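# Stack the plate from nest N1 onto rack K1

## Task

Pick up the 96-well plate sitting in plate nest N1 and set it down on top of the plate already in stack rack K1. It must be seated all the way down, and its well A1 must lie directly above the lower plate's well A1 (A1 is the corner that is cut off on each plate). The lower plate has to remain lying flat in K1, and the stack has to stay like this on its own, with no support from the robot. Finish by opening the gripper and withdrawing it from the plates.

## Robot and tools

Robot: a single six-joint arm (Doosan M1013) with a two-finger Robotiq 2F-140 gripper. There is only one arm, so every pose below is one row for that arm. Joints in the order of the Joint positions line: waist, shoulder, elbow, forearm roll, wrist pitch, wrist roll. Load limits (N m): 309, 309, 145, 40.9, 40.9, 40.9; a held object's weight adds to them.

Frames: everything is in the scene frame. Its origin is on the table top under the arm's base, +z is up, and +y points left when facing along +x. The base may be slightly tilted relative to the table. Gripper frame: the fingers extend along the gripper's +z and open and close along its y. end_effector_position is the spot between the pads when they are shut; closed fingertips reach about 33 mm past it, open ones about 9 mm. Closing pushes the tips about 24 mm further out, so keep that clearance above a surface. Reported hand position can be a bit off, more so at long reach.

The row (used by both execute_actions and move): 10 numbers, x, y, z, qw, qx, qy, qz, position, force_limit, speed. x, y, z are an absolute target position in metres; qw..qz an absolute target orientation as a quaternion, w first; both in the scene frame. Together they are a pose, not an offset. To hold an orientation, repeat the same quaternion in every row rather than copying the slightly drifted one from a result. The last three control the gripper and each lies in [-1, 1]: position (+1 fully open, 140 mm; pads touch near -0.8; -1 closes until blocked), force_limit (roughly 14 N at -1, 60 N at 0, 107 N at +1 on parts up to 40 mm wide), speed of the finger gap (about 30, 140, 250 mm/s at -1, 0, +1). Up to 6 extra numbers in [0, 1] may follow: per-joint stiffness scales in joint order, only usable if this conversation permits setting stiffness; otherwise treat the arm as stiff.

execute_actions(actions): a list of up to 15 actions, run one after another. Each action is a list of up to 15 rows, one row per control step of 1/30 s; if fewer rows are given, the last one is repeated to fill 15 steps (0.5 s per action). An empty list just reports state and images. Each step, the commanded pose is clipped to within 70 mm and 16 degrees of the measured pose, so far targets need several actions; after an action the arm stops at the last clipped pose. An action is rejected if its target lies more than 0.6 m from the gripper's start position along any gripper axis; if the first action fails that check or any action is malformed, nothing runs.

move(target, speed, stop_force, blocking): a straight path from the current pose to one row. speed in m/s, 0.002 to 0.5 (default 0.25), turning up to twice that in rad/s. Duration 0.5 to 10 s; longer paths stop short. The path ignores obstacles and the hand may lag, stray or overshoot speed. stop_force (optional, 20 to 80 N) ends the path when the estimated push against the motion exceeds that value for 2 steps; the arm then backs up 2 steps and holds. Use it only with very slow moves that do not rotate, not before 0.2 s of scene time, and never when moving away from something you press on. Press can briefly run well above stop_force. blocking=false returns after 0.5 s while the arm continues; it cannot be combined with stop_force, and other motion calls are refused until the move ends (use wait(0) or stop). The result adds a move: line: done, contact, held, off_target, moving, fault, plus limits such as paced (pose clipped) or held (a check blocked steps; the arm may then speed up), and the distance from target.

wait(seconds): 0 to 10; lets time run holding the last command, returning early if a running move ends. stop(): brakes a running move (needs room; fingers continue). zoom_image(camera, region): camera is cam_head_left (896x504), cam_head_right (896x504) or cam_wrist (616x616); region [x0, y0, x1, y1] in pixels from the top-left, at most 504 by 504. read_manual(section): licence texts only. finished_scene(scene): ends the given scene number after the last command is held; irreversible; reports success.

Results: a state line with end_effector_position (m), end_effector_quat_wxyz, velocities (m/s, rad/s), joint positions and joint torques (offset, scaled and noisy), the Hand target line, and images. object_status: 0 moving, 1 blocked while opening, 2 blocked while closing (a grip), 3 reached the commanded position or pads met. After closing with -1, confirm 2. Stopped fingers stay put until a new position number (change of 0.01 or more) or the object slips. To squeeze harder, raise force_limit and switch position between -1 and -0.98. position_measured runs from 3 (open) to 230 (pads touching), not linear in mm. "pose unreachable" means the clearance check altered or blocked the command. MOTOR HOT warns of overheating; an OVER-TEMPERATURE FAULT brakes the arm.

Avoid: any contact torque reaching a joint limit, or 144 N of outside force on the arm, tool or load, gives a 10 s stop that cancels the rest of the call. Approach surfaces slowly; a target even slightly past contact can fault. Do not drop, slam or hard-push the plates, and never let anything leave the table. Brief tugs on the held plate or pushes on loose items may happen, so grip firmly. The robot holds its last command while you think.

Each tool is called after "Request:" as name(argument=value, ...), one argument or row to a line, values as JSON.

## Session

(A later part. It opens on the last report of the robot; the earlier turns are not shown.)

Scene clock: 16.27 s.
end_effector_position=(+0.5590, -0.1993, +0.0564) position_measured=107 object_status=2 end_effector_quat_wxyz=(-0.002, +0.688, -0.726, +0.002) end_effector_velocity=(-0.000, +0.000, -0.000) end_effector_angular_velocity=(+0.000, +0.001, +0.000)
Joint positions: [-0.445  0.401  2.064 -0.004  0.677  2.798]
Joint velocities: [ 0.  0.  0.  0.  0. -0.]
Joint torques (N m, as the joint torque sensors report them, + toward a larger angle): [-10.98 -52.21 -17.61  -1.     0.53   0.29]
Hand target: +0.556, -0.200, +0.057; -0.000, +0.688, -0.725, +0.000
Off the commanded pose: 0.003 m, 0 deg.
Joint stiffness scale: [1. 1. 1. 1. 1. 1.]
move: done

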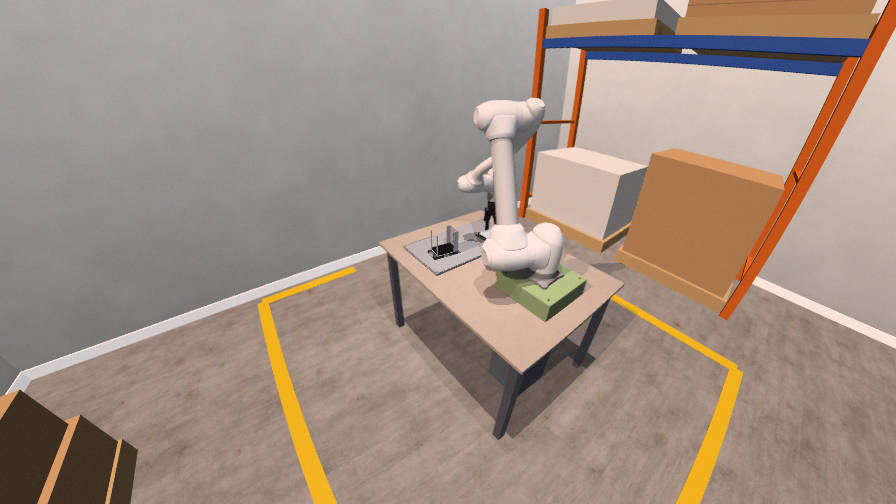

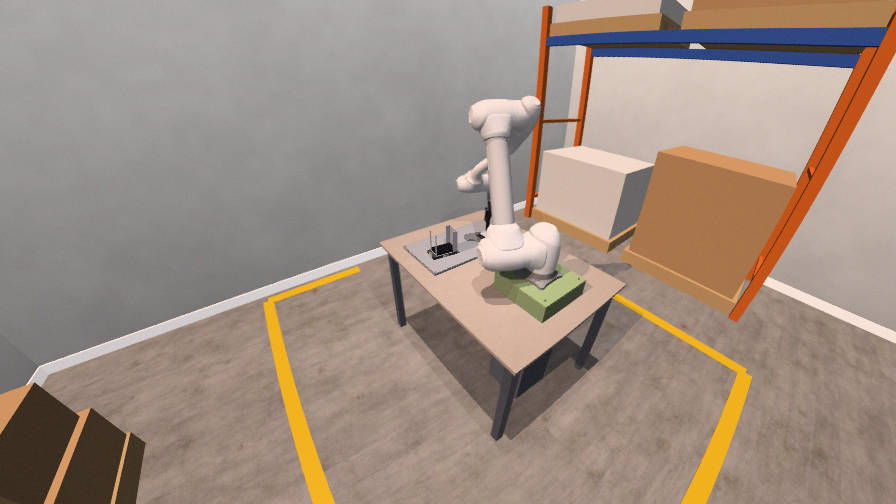

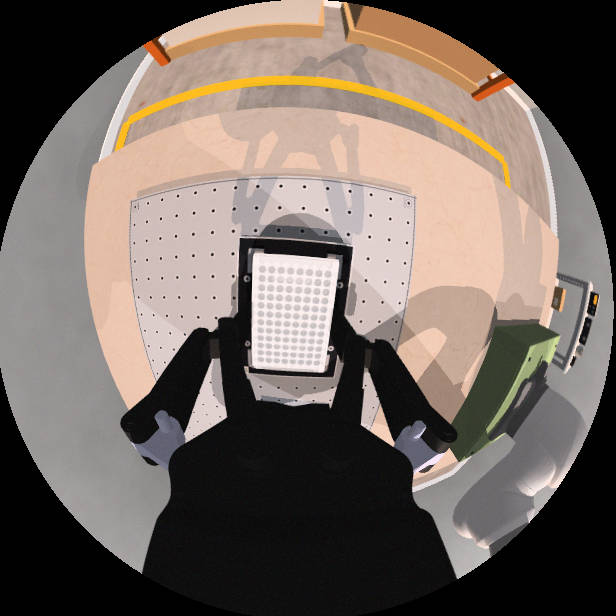

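Request:
move(
  target=[0.559,-0.199,0.26,0,-0.688,0.725,0,-1,-0.2,-0.6],
  speed=0.15,
)

Request:
move(
  target=[0.6,0.34,0.27,0,-0.688,0.725,0,-1,-0.2,-0.6],
)

Request:
zoom_image(
  camera="cam_wrist",
  region=[200, 120, 400, 320],
)

Scene clock: 18.43 s.
end_effector_position=(+0.5580, -0.1995, +0.2558) position_measured=108 object_status=2 end_effector_quat_wxyz=(+0.000, +0.688, -0.726, -0.002) end_effector_velocity=(-0.001, +0.000, +0.002) end_effector_angular_velocity=(+0.001, +0.003, -0.000)
Joint positions: [-0.443  0.177  1.911 -0.004  1.062  2.798]
Joint velocities: [-0.    -0.001 -0.002 -0.     0.006  0.   ]
Joint torques (N m, as the joint torque sensors report them, + toward a larger angle): [  2.22 -54.22 -38.     4.56  -0.25  -0.19]
Hand target: +0.559, -0.199, +0.260; +0.000, +0.688, -0.725, +0.000
Off the commanded pose: 0.004 m, 0 deg.
Joint stiffness scale: [1. 1. 1. 1. 1. 1.]
move: off_target

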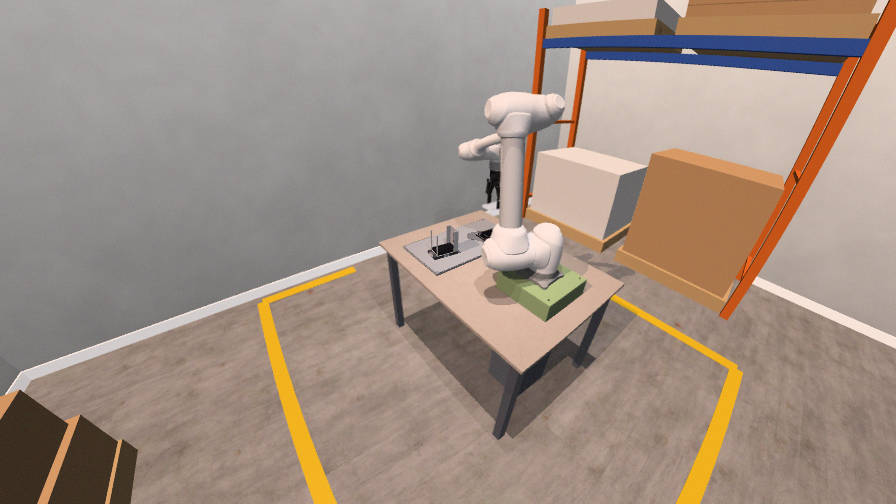

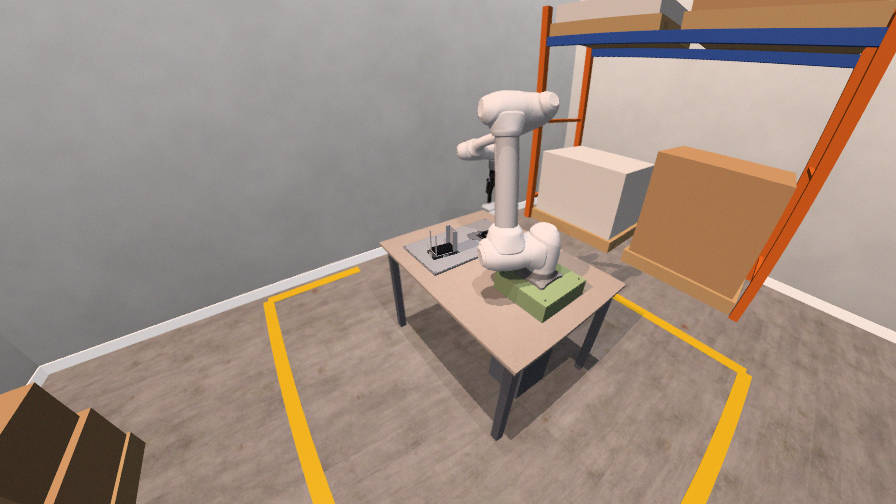

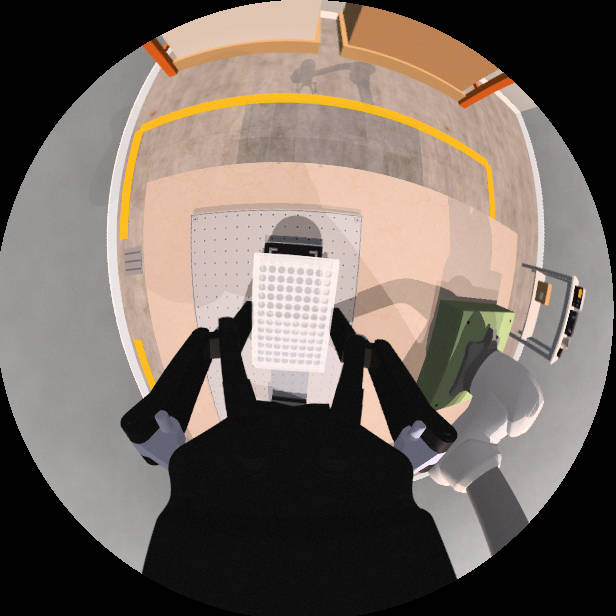

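Scene clock: 21.17 s.
end_effector_position=(+0.6012, +0.3383, +0.2721) position_measured=108 object_status=2 end_effector_quat_wxyz=(-0.003, +0.689, -0.725, +0.001) end_effector_velocity=(+0.000, +0.001, +0.000) end_effector_angular_velocity=(-0.001, +0.000, -0.001)
Joint positions: [ 0.418  0.305  1.714 -0.     1.122  3.656]
Joint velocities: [ 0.002  0.002 -0.003 -0.001  0.001  0.003]
Joint torques (N m, as the joint torque sensors report them, + toward a larger angle): [ -3.   -71.2  -41.09   4.35  -0.2    0.25]
Hand target: +0.601, +0.341, +0.270; -0.001, +0.688, -0.725, -0.000
Off the commanded pose: 0.003 m, 0 deg.
Joint stiffness scale: [1. 1. 1. 1. 1. 1.]
move: done

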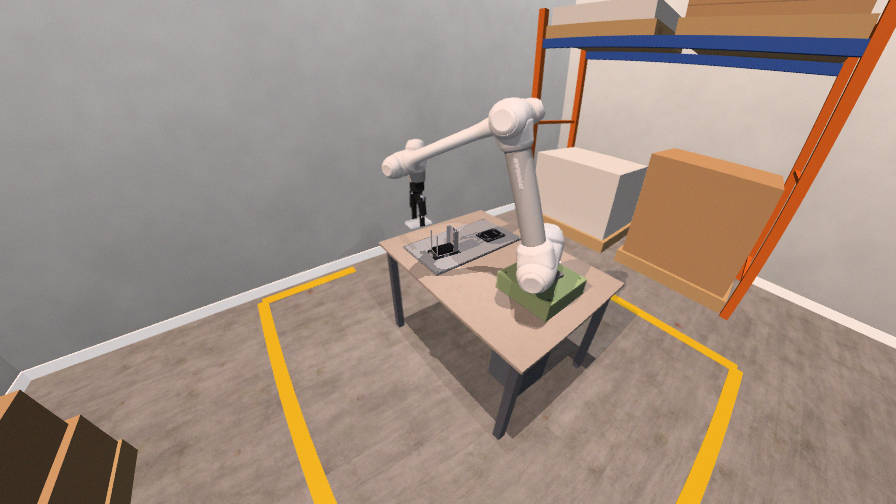

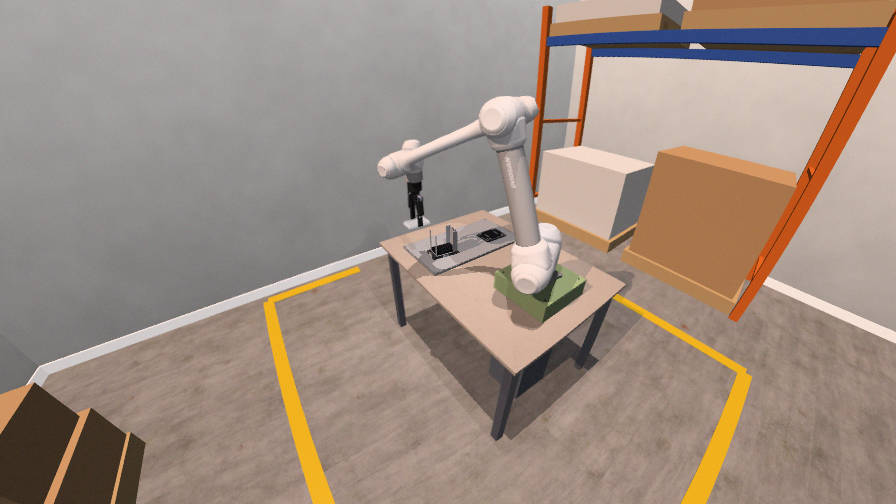

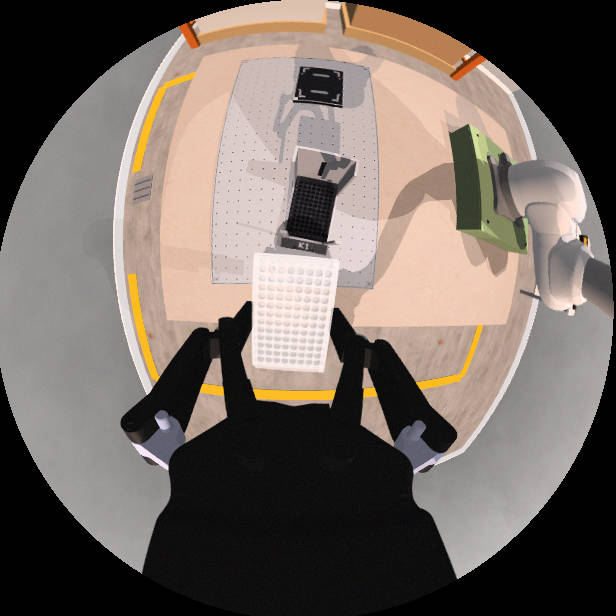

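Region (200, 120, 400, 320) of cam_wrist's 616x616 image, scaled by 2.520, with more detail than that image has.

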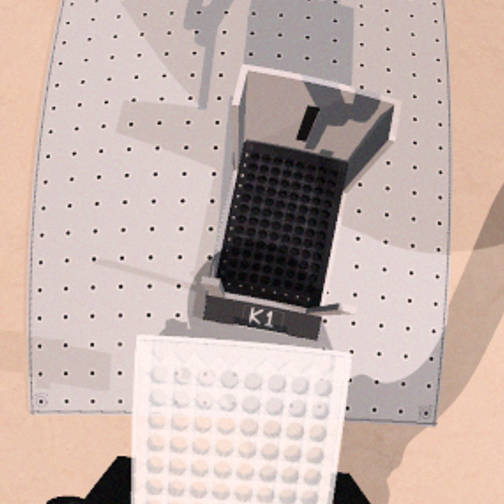

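Request:
zoom_image(
  camera="cam_wrist",
  region=[270, 160, 360, 260],
)

Request:
zoom_image(
  camera="cam_wrist",
  region=[230, 240, 370, 390],
)

Request:
zoom_image(
  camera="cam_head_left",
  region=[400, 205, 480, 275],
)

Region (270, 160, 360, 260) of cam_wrist's 616x616 image, scaled by 5.040, with more detail than that image has; it fills the left 454 columns of this view, and the rest is white.

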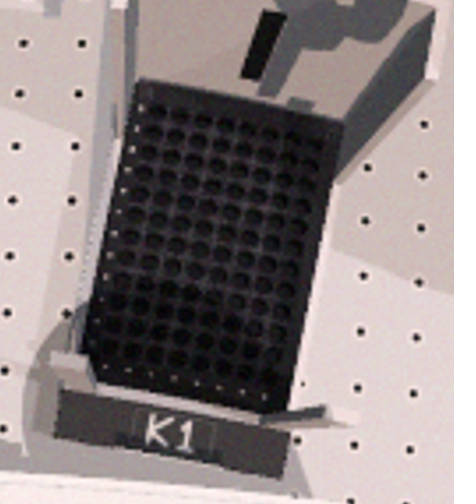

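Region (230, 240, 370, 390) of cam_wrist's 616x616 image, scaled by 3.360, with more detail than that image has; it fills the left 470 columns of this view, and the rest is white.

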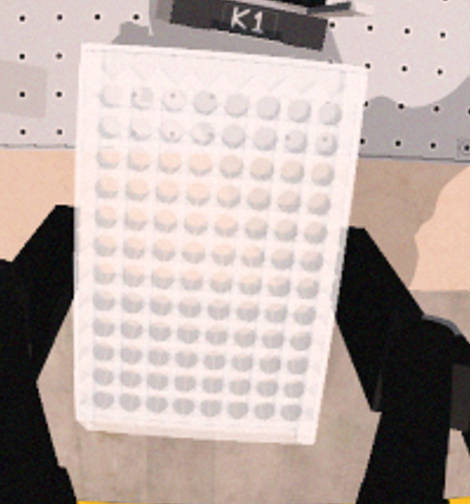

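Region (400, 205, 480, 275) of cam_head_left's 896x504 image, scaled by 6.300, with more detail than that image has; it fills the top 441 rows of this view, and the rest is white.

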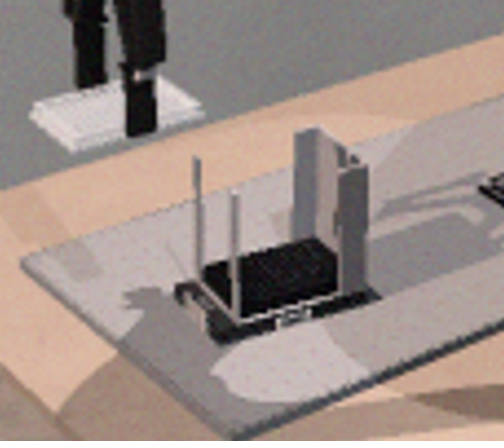

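Request:
move(
  target=[0.576,0.187,0.2,0,-0.639,0.769,0,-1,-0.2,-0.6],
  speed=0.12,
)

Request:
zoom_image(
  camera="cam_wrist",
  region=[190, 190, 400, 400],
)

Request:
zoom_image(
  camera="cam_head_left",
  region=[400, 195, 490, 275],
)

Scene clock: 23.90 s.
end_effector_position=(+0.5762, +0.1892, +0.1987) position_measured=108 object_status=2 end_effector_quat_wxyz=(-0.002, -0.639, +0.769, +0.001) end_effector_velocity=(+0.001, -0.001, +0.000) end_effector_angular_velocity=(+0.001, -0.003, -0.001)
Joint positions: [ 0.216  0.252  1.938 -0.     0.963  3.587]
Joint velocities: [-0.003 -0.001  0.002  0.    -0.003 -0.002]
Joint torques (N m, as the joint torque sensors report them, + toward a larger angle): [  2.52 -58.22 -34.43   3.53  -0.42  -0.8 ]
Hand target: +0.576, +0.187, +0.200; -0.000, -0.639, +0.769, -0.000
Off the commanded pose: 0.003 m, 0 deg.
Joint stiffness scale: [1. 1. 1. 1. 1. 1.]
move: done

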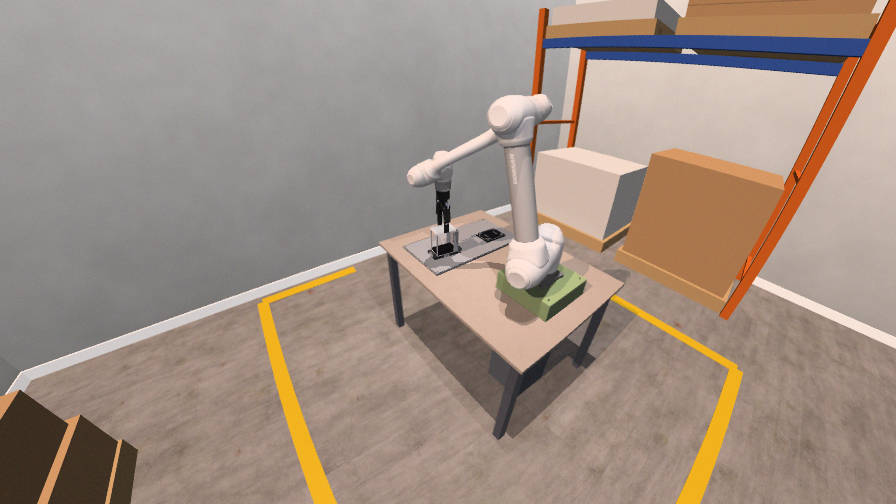

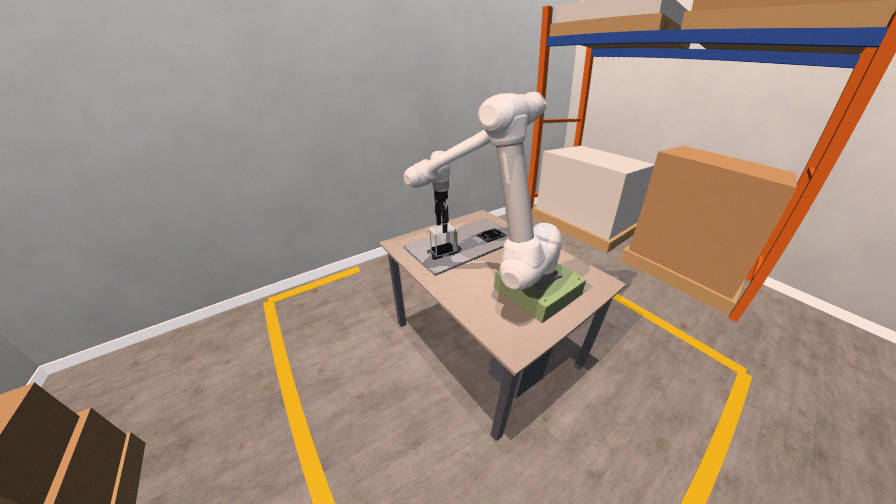

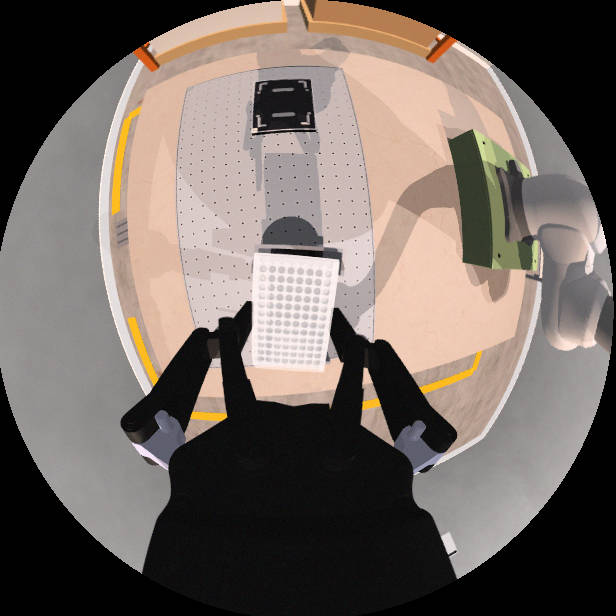

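Region (190, 190, 400, 400) of cam_wrist's 616x616 image, scaled by 2.400, with more detail than that image has.

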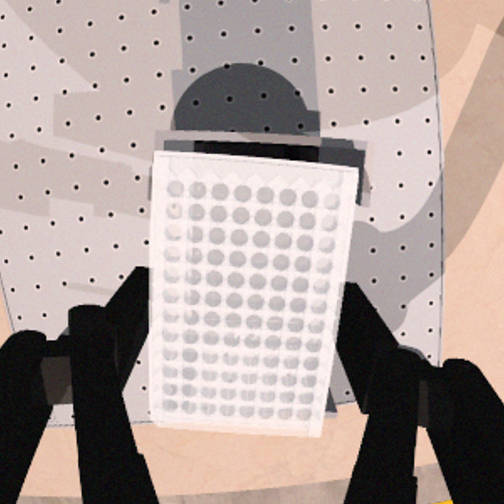

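Region (400, 195, 490, 275) of cam_head_left's 896x504 image, scaled by 5.600, with more detail than that image has.

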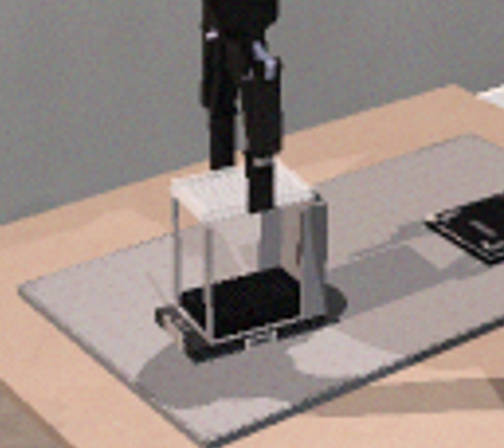

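Request:
move(
  target=[0.570,0.185,0.205,0,-0.648,0.7615,0,-1,-0.2,-0.6],
  speed=0.03,
)

Request:
zoom_image(
  camera="cam_wrist",
  region=[220, 230, 380, 390],
)

Scene clock: 24.93 s.
end_effector_position=(+0.5722, +0.1874, +0.2032) position_measured=108 object_status=2 end_effector_quat_wxyz=(+0.001, -0.648, +0.762, +0.000) end_effector_velocity=(-0.001, -0.001, +0.001) end_effector_angular_velocity=(-0.000, -0.001, +0.005)
Joint positions: [ 0.215  0.239  1.946 -0.     0.962  3.563]
Joint velocities: [-0.001 -0.004  0.003 -0.    -0.    -0.006]
Joint torques (N m, as the joint torque sensors report them, + toward a larger angle): [ -0.76 -57.86 -38.78   4.17   0.08   0.24]
Hand target: +0.570, +0.185, +0.205; -0.000, -0.648, +0.762, -0.000
Off the commanded pose: 0.004 m, 0 deg.
Joint stiffness scale: [1. 1. 1. 1. 1. 1.]
move: off_target

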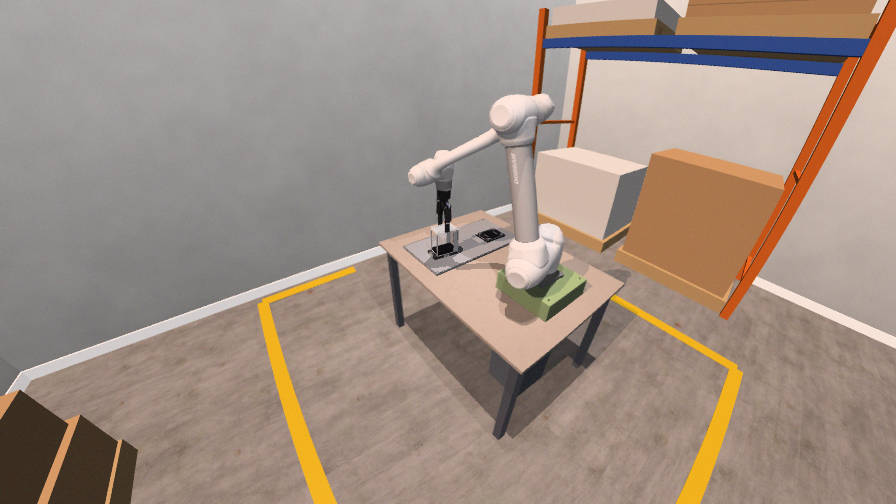

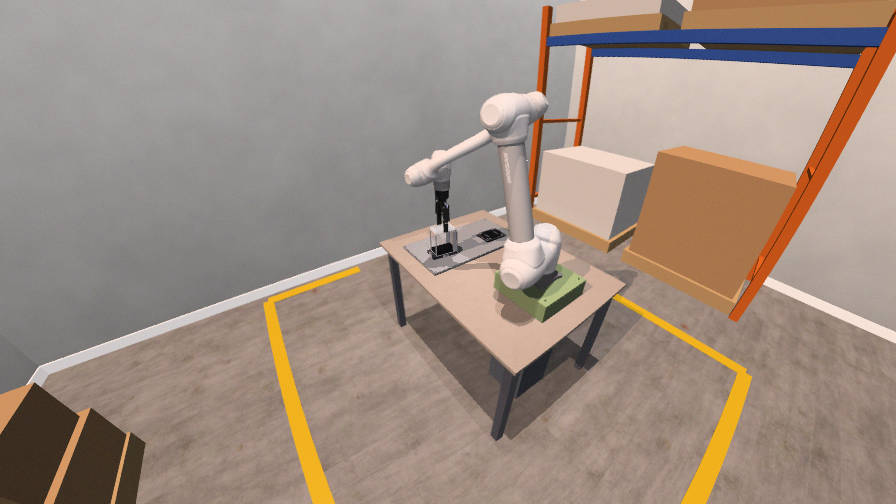

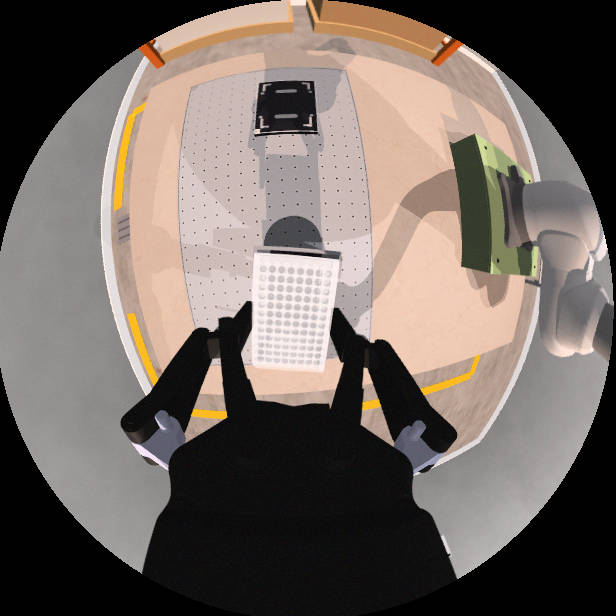

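Region (220, 230, 380, 390) of cam_wrist's 616x616 image, scaled by 3.150, with more detail than that image has.

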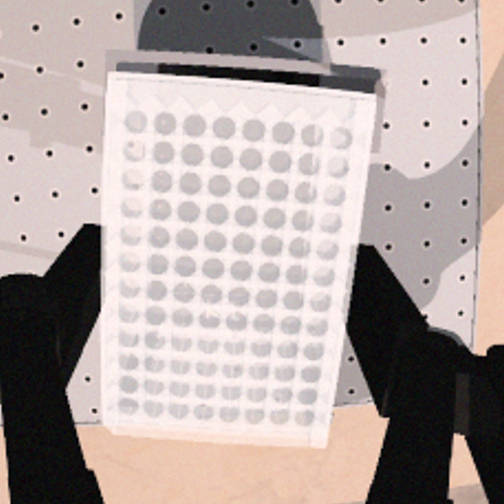

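Request:
move(
  target=[0.5675,0.184,0.199,0,-0.656,0.755,0,-1,-0.2,-0.6],
  speed=0.02,
)

Request:
zoom_image(
  camera="cam_wrist",
  region=[220, 230, 380, 390],
)

Scene clock: 26.17 s.
end_effector_position=(+0.5677, +0.1858, +0.1987) position_measured=108 object_status=2 end_effector_quat_wxyz=(-0.001, -0.655, +0.755, +0.001) end_effector_velocity=(-0.001, -0.001, -0.001) end_effector_angular_velocity=(-0.001, -0.000, +0.006)
Joint positions: [ 0.214  0.238  1.956 -0.     0.957  3.542]
Joint velocities: [-0.001  0.     0.003 -0.001 -0.003 -0.006]
Joint torques (N m, as the joint torque sensors report them, + toward a larger angle): [  2.75 -59.59 -37.83   4.33  -0.38   0.48]
Hand target: +0.568, +0.184, +0.199; -0.000, -0.656, +0.755, -0.000
Off the commanded pose: 0.002 m, 0 deg.
Joint stiffness scale: [1. 1. 1. 1. 1. 1.]
move: done

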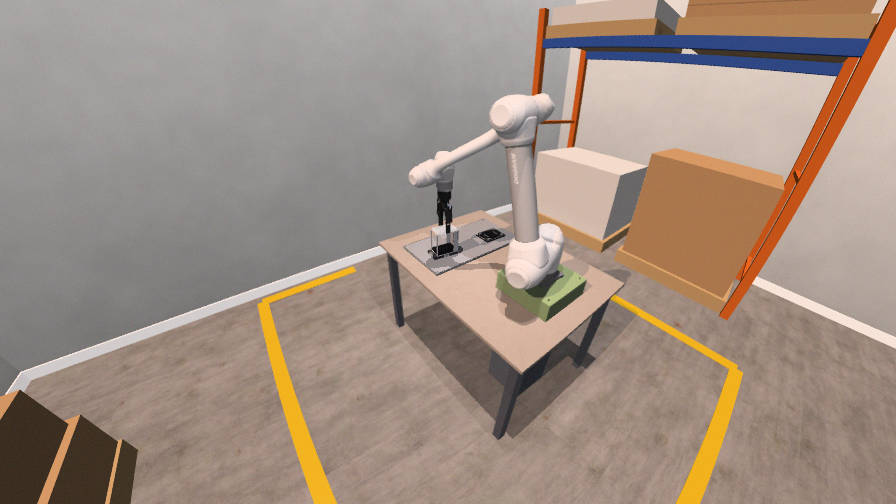

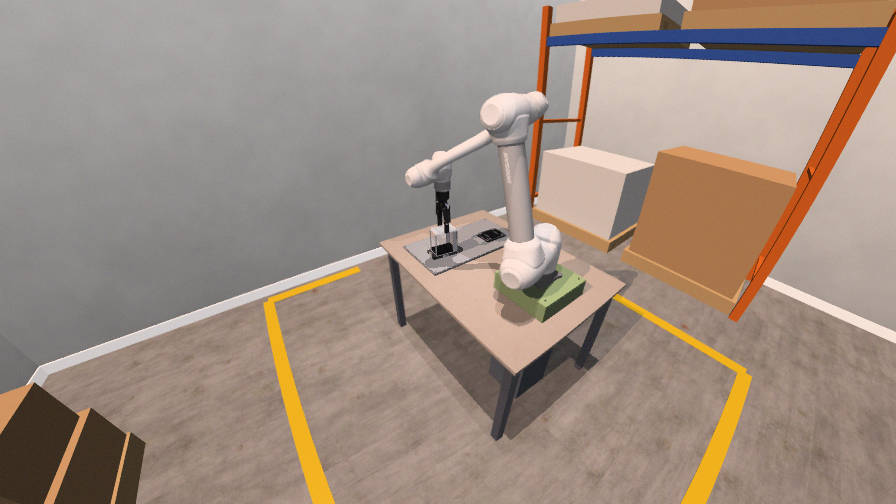

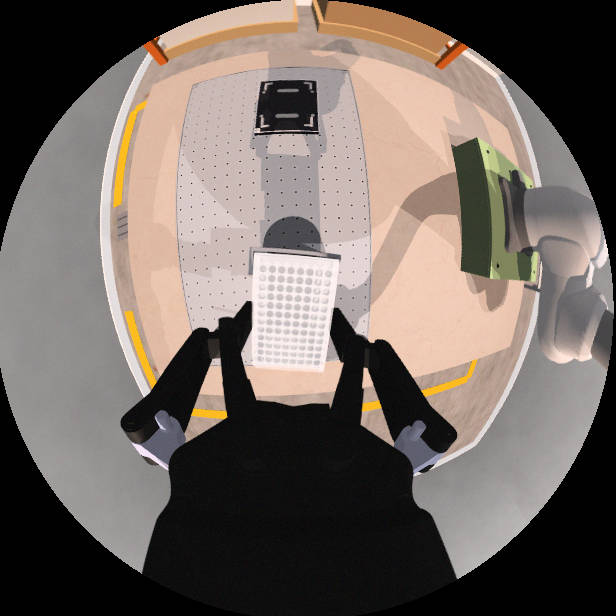

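Region (220, 230, 380, 390) of cam_wrist's 616x616 image, scaled by 3.150, with more detail than that image has.

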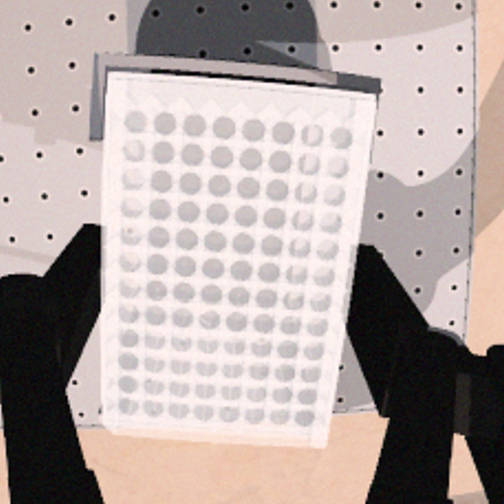

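Request:
move(
  target=[0.5695,0.1855,0.17,0,-0.656,0.755,0,-1,-0.2,-0.6],
  speed=0.015,
  stop_force=20,
)

Request:
zoom_image(
  camera="cam_wrist",
  region=[220, 230, 380, 390],
)

Scene clock: 28.57 s.
end_effector_position=(+0.5696, +0.1860, +0.1745) position_measured=109 object_status=2 end_effector_quat_wxyz=(+0.001, -0.656, +0.755, -0.000) end_effector_velocity=(+0.000, -0.000, -0.002) end_effector_angular_velocity=(-0.001, -0.000, +0.001)
Joint positions: [ 0.214  0.264  1.976 -0.001  0.906  3.542]
Joint velocities: [ 0.     0.002  0.001 -0.001 -0.003  0.   ]
Joint torques (N m, as the joint torque sensors report them, + toward a larger angle): [  7.64 -61.49 -36.91   6.3   -1.86  -0.51]
Hand target: +0.570, +0.186, +0.170; -0.000, -0.656, +0.755, +0.000
Off the commanded pose: 0.005 m, 0 deg.
Joint stiffness scale: [1. 1. 1. 1. 1. 1.]
move: off_target

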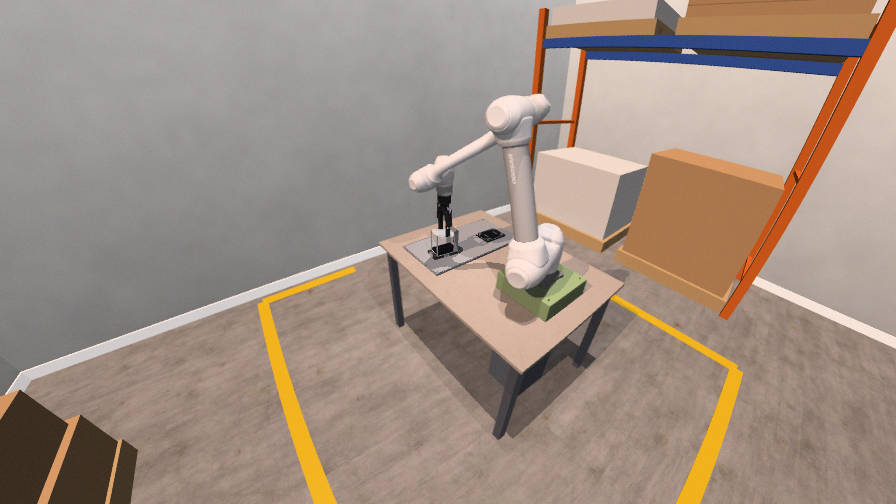

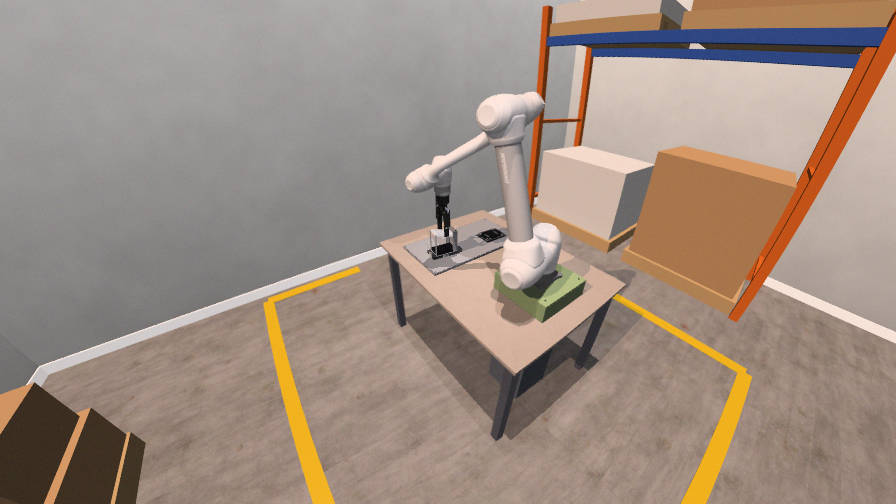

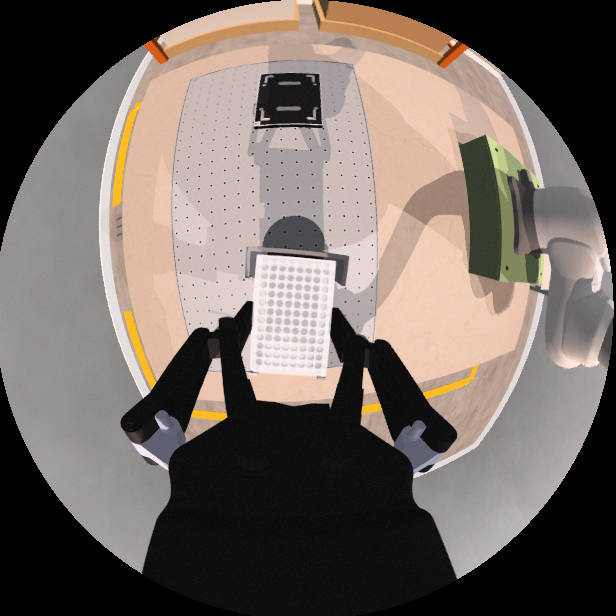

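Region (220, 230, 380, 390) of cam_wrist's 616x616 image, scaled by 3.150, with more detail than that image has.

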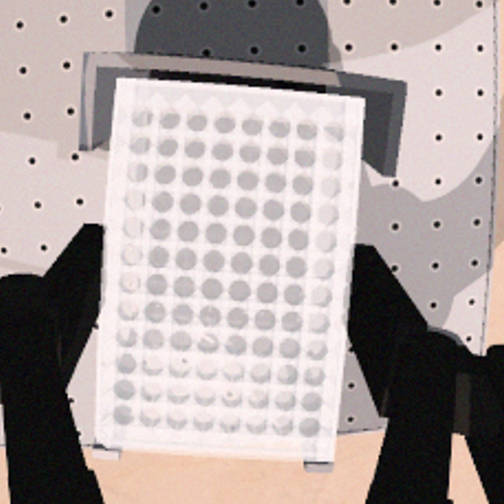

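Request:
zoom_image(
  camera="cam_head_left",
  region=[410, 205, 480, 270],
)

Request:
move(
  target=[0.569,0.180,0.182,0,-0.656,0.755,0,-1,-0.2,-0.6],
  speed=0.015,
)

Request:
zoom_image(
  camera="cam_wrist",
  region=[220, 230, 380, 390],
)

Region (410, 205, 480, 270) of cam_head_left's 896x504 image, scaled by 7.200, with more detail than that image has; it fills the top 468 rows of this view, and the rest is white.

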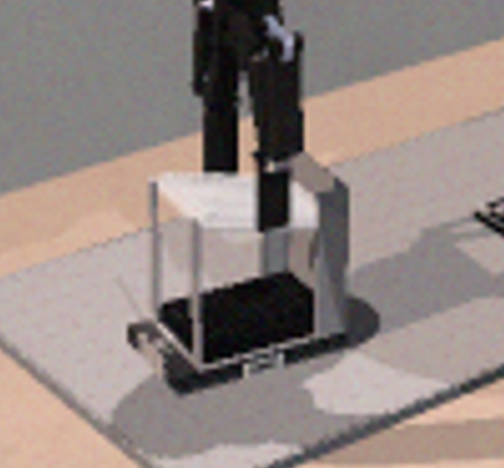

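Scene clock: 31.07 s.
end_effector_position=(+0.5683, +0.1818, +0.1777) position_measured=109 object_status=2 end_effector_quat_wxyz=(-0.001, -0.656, +0.755, +0.001) end_effector_velocity=(+0.000, -0.001, +0.001) end_effector_angular_velocity=(-0.000, -0.001, +0.001)
Joint positions: [ 0.208  0.259  1.976 -0.001  0.916  3.535]
Joint velocities: [-0.001 -0.002 -0.001 -0.001  0.001 -0.002]
Joint torques (N m, as the joint torque sensors report them, + toward a larger angle): [ -2.24 -64.44 -34.89   1.91   1.09  -0.5 ]
Hand target: +0.569, +0.180, +0.182; -0.000, -0.656, +0.755, -0.000
Off the commanded pose: 0.005 m, 0 deg.
Joint stiffness scale: [1. 1. 1. 1. 1. 1.]
move: off_target

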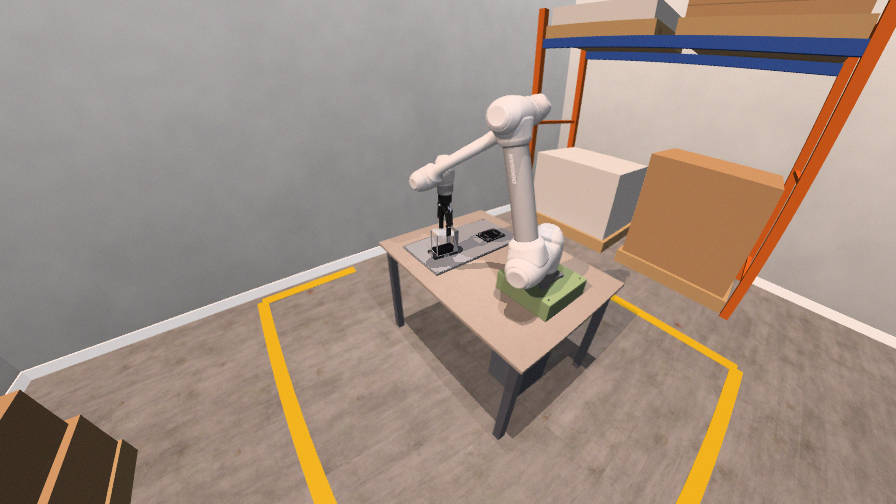

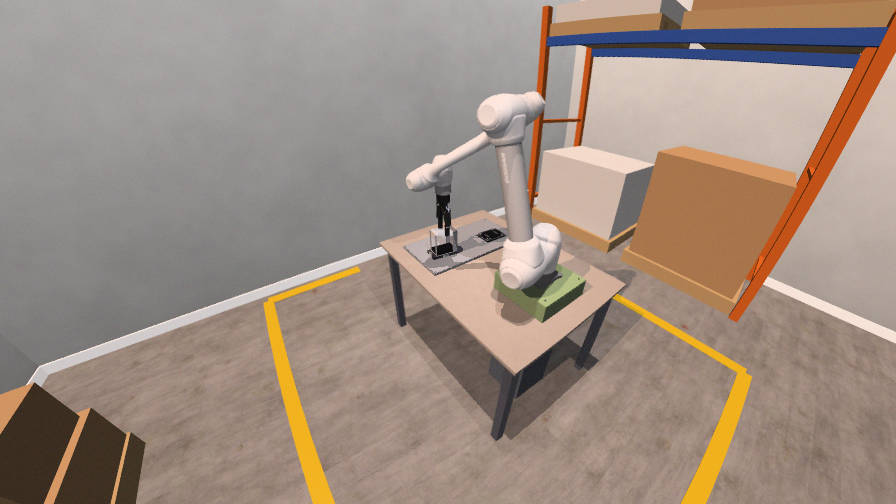

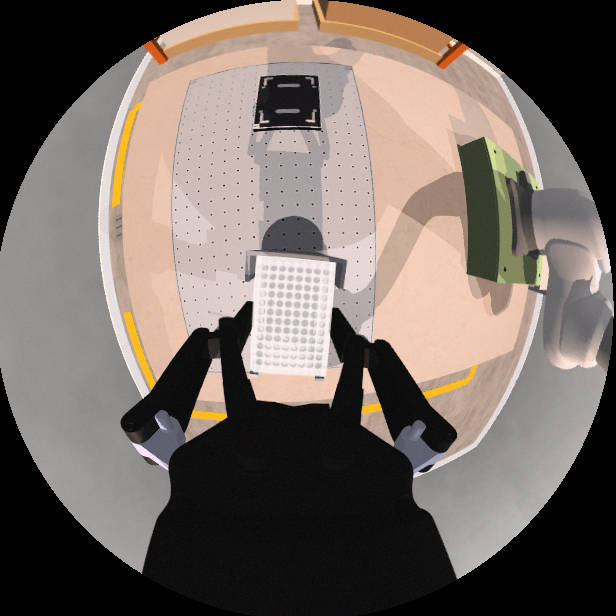

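Region (220, 230, 380, 390) of cam_wrist's 616x616 image, scaled by 3.150, with more detail than that image has.

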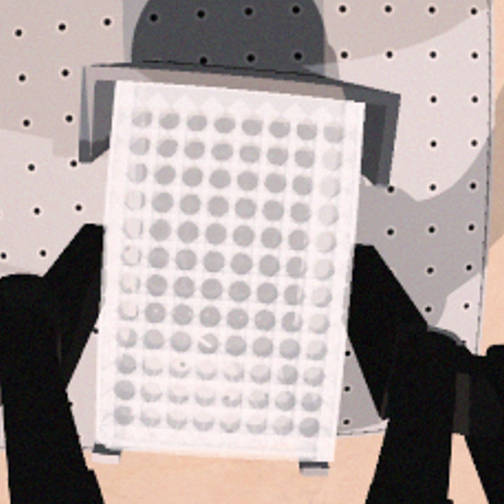

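Request:
move(
  target=[0.5685,0.1815,0.15,0,-0.656,0.755,0,-1,-0.2,-0.6],
  speed=0.015,
  stop_force=20,
)

Request:
zoom_image(
  camera="cam_wrist",
  region=[210, 220, 390, 400],
)

Request:
zoom_image(
  camera="cam_head_left",
  region=[410, 205, 480, 270],
)

Scene clock: 33.60 s.
end_effector_position=(+0.5694, +0.1821, +0.1546) position_measured=109 object_status=2 end_effector_quat_wxyz=(+0.002, -0.656, +0.755, -0.001) end_effector_velocity=(+0.000, +0.000, -0.002) end_effector_angular_velocity=(-0.000, -0.000, +0.001)
Joint positions: [ 0.208  0.283  1.995 -0.001  0.866  3.535]
Joint velocities: [ 0.001  0.002  0.002 -0.    -0.004 -0.001]
Joint torques (N m, as the joint torque sensors report them, + toward a larger angle): [ -2.82 -62.13 -34.37   1.82  -0.7   -0.43]
Hand target: +0.569, +0.182, +0.150; -0.000, -0.656, +0.755, +0.000
Off the commanded pose: 0.005 m, 0 deg.
Joint stiffness scale: [1. 1. 1. 1. 1. 1.]
move: off_target

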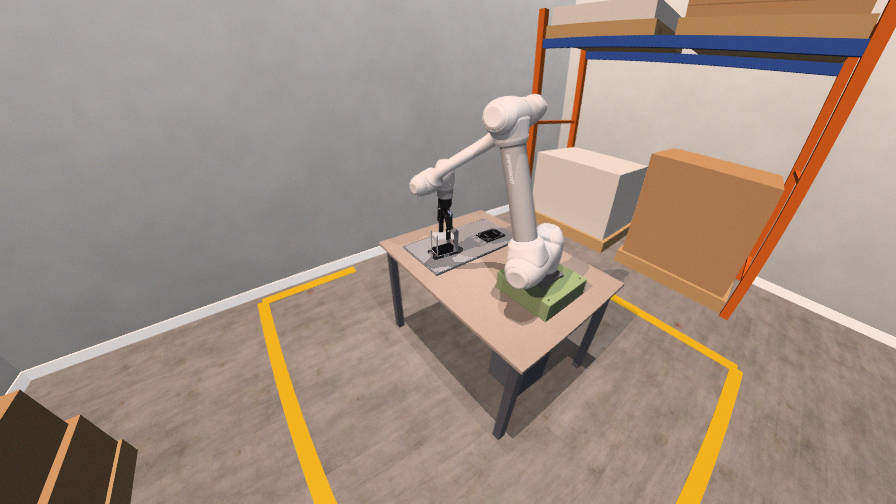

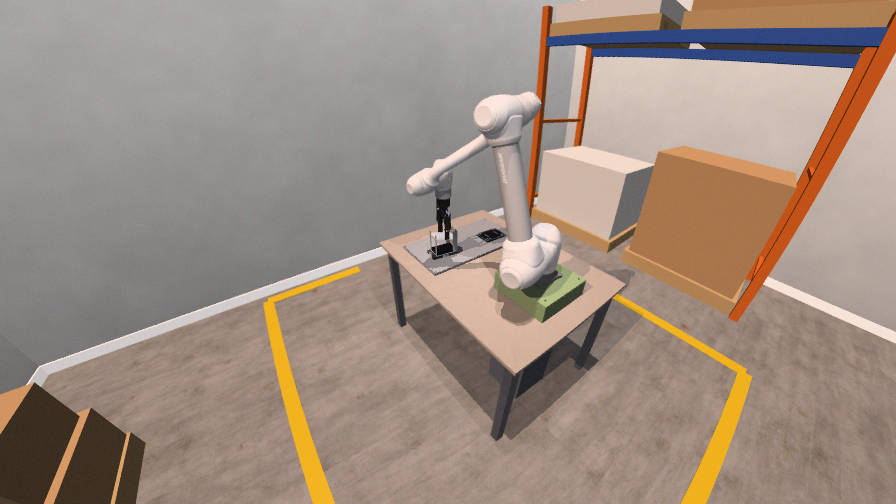

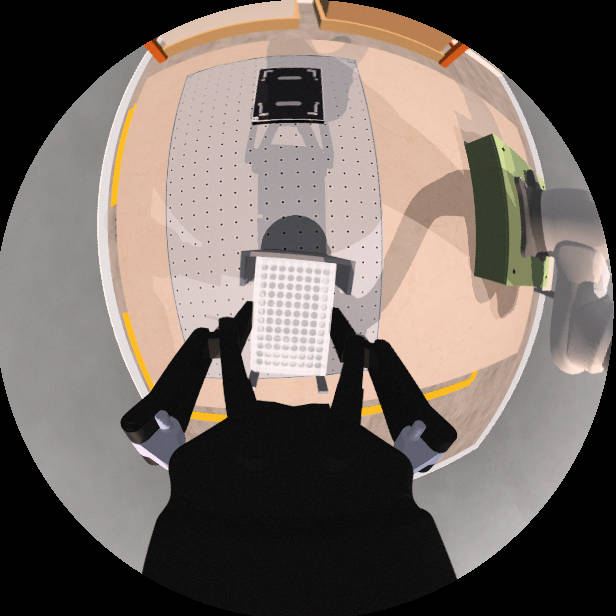

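Region (210, 220, 390, 400) of cam_wrist's 616x616 image, scaled by 2.800, with more detail than that image has.

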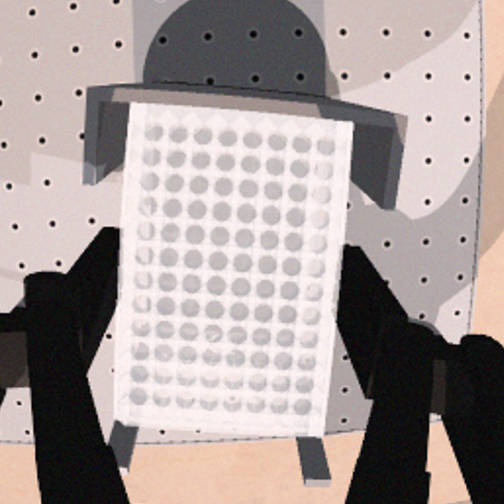

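Region (410, 205, 480, 270) of cam_head_left's 896x504 image, scaled by 7.200, with more detail than that image has; it fills the top 468 rows of this view, and the rest is white.

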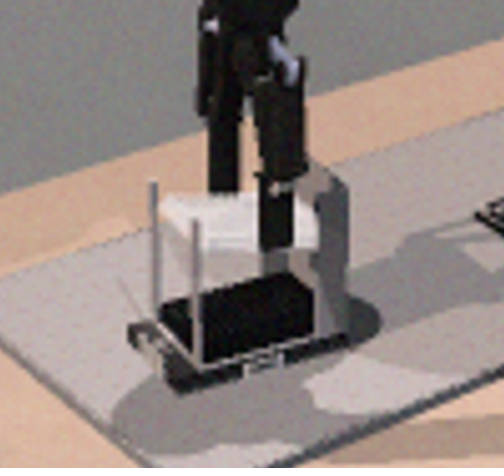

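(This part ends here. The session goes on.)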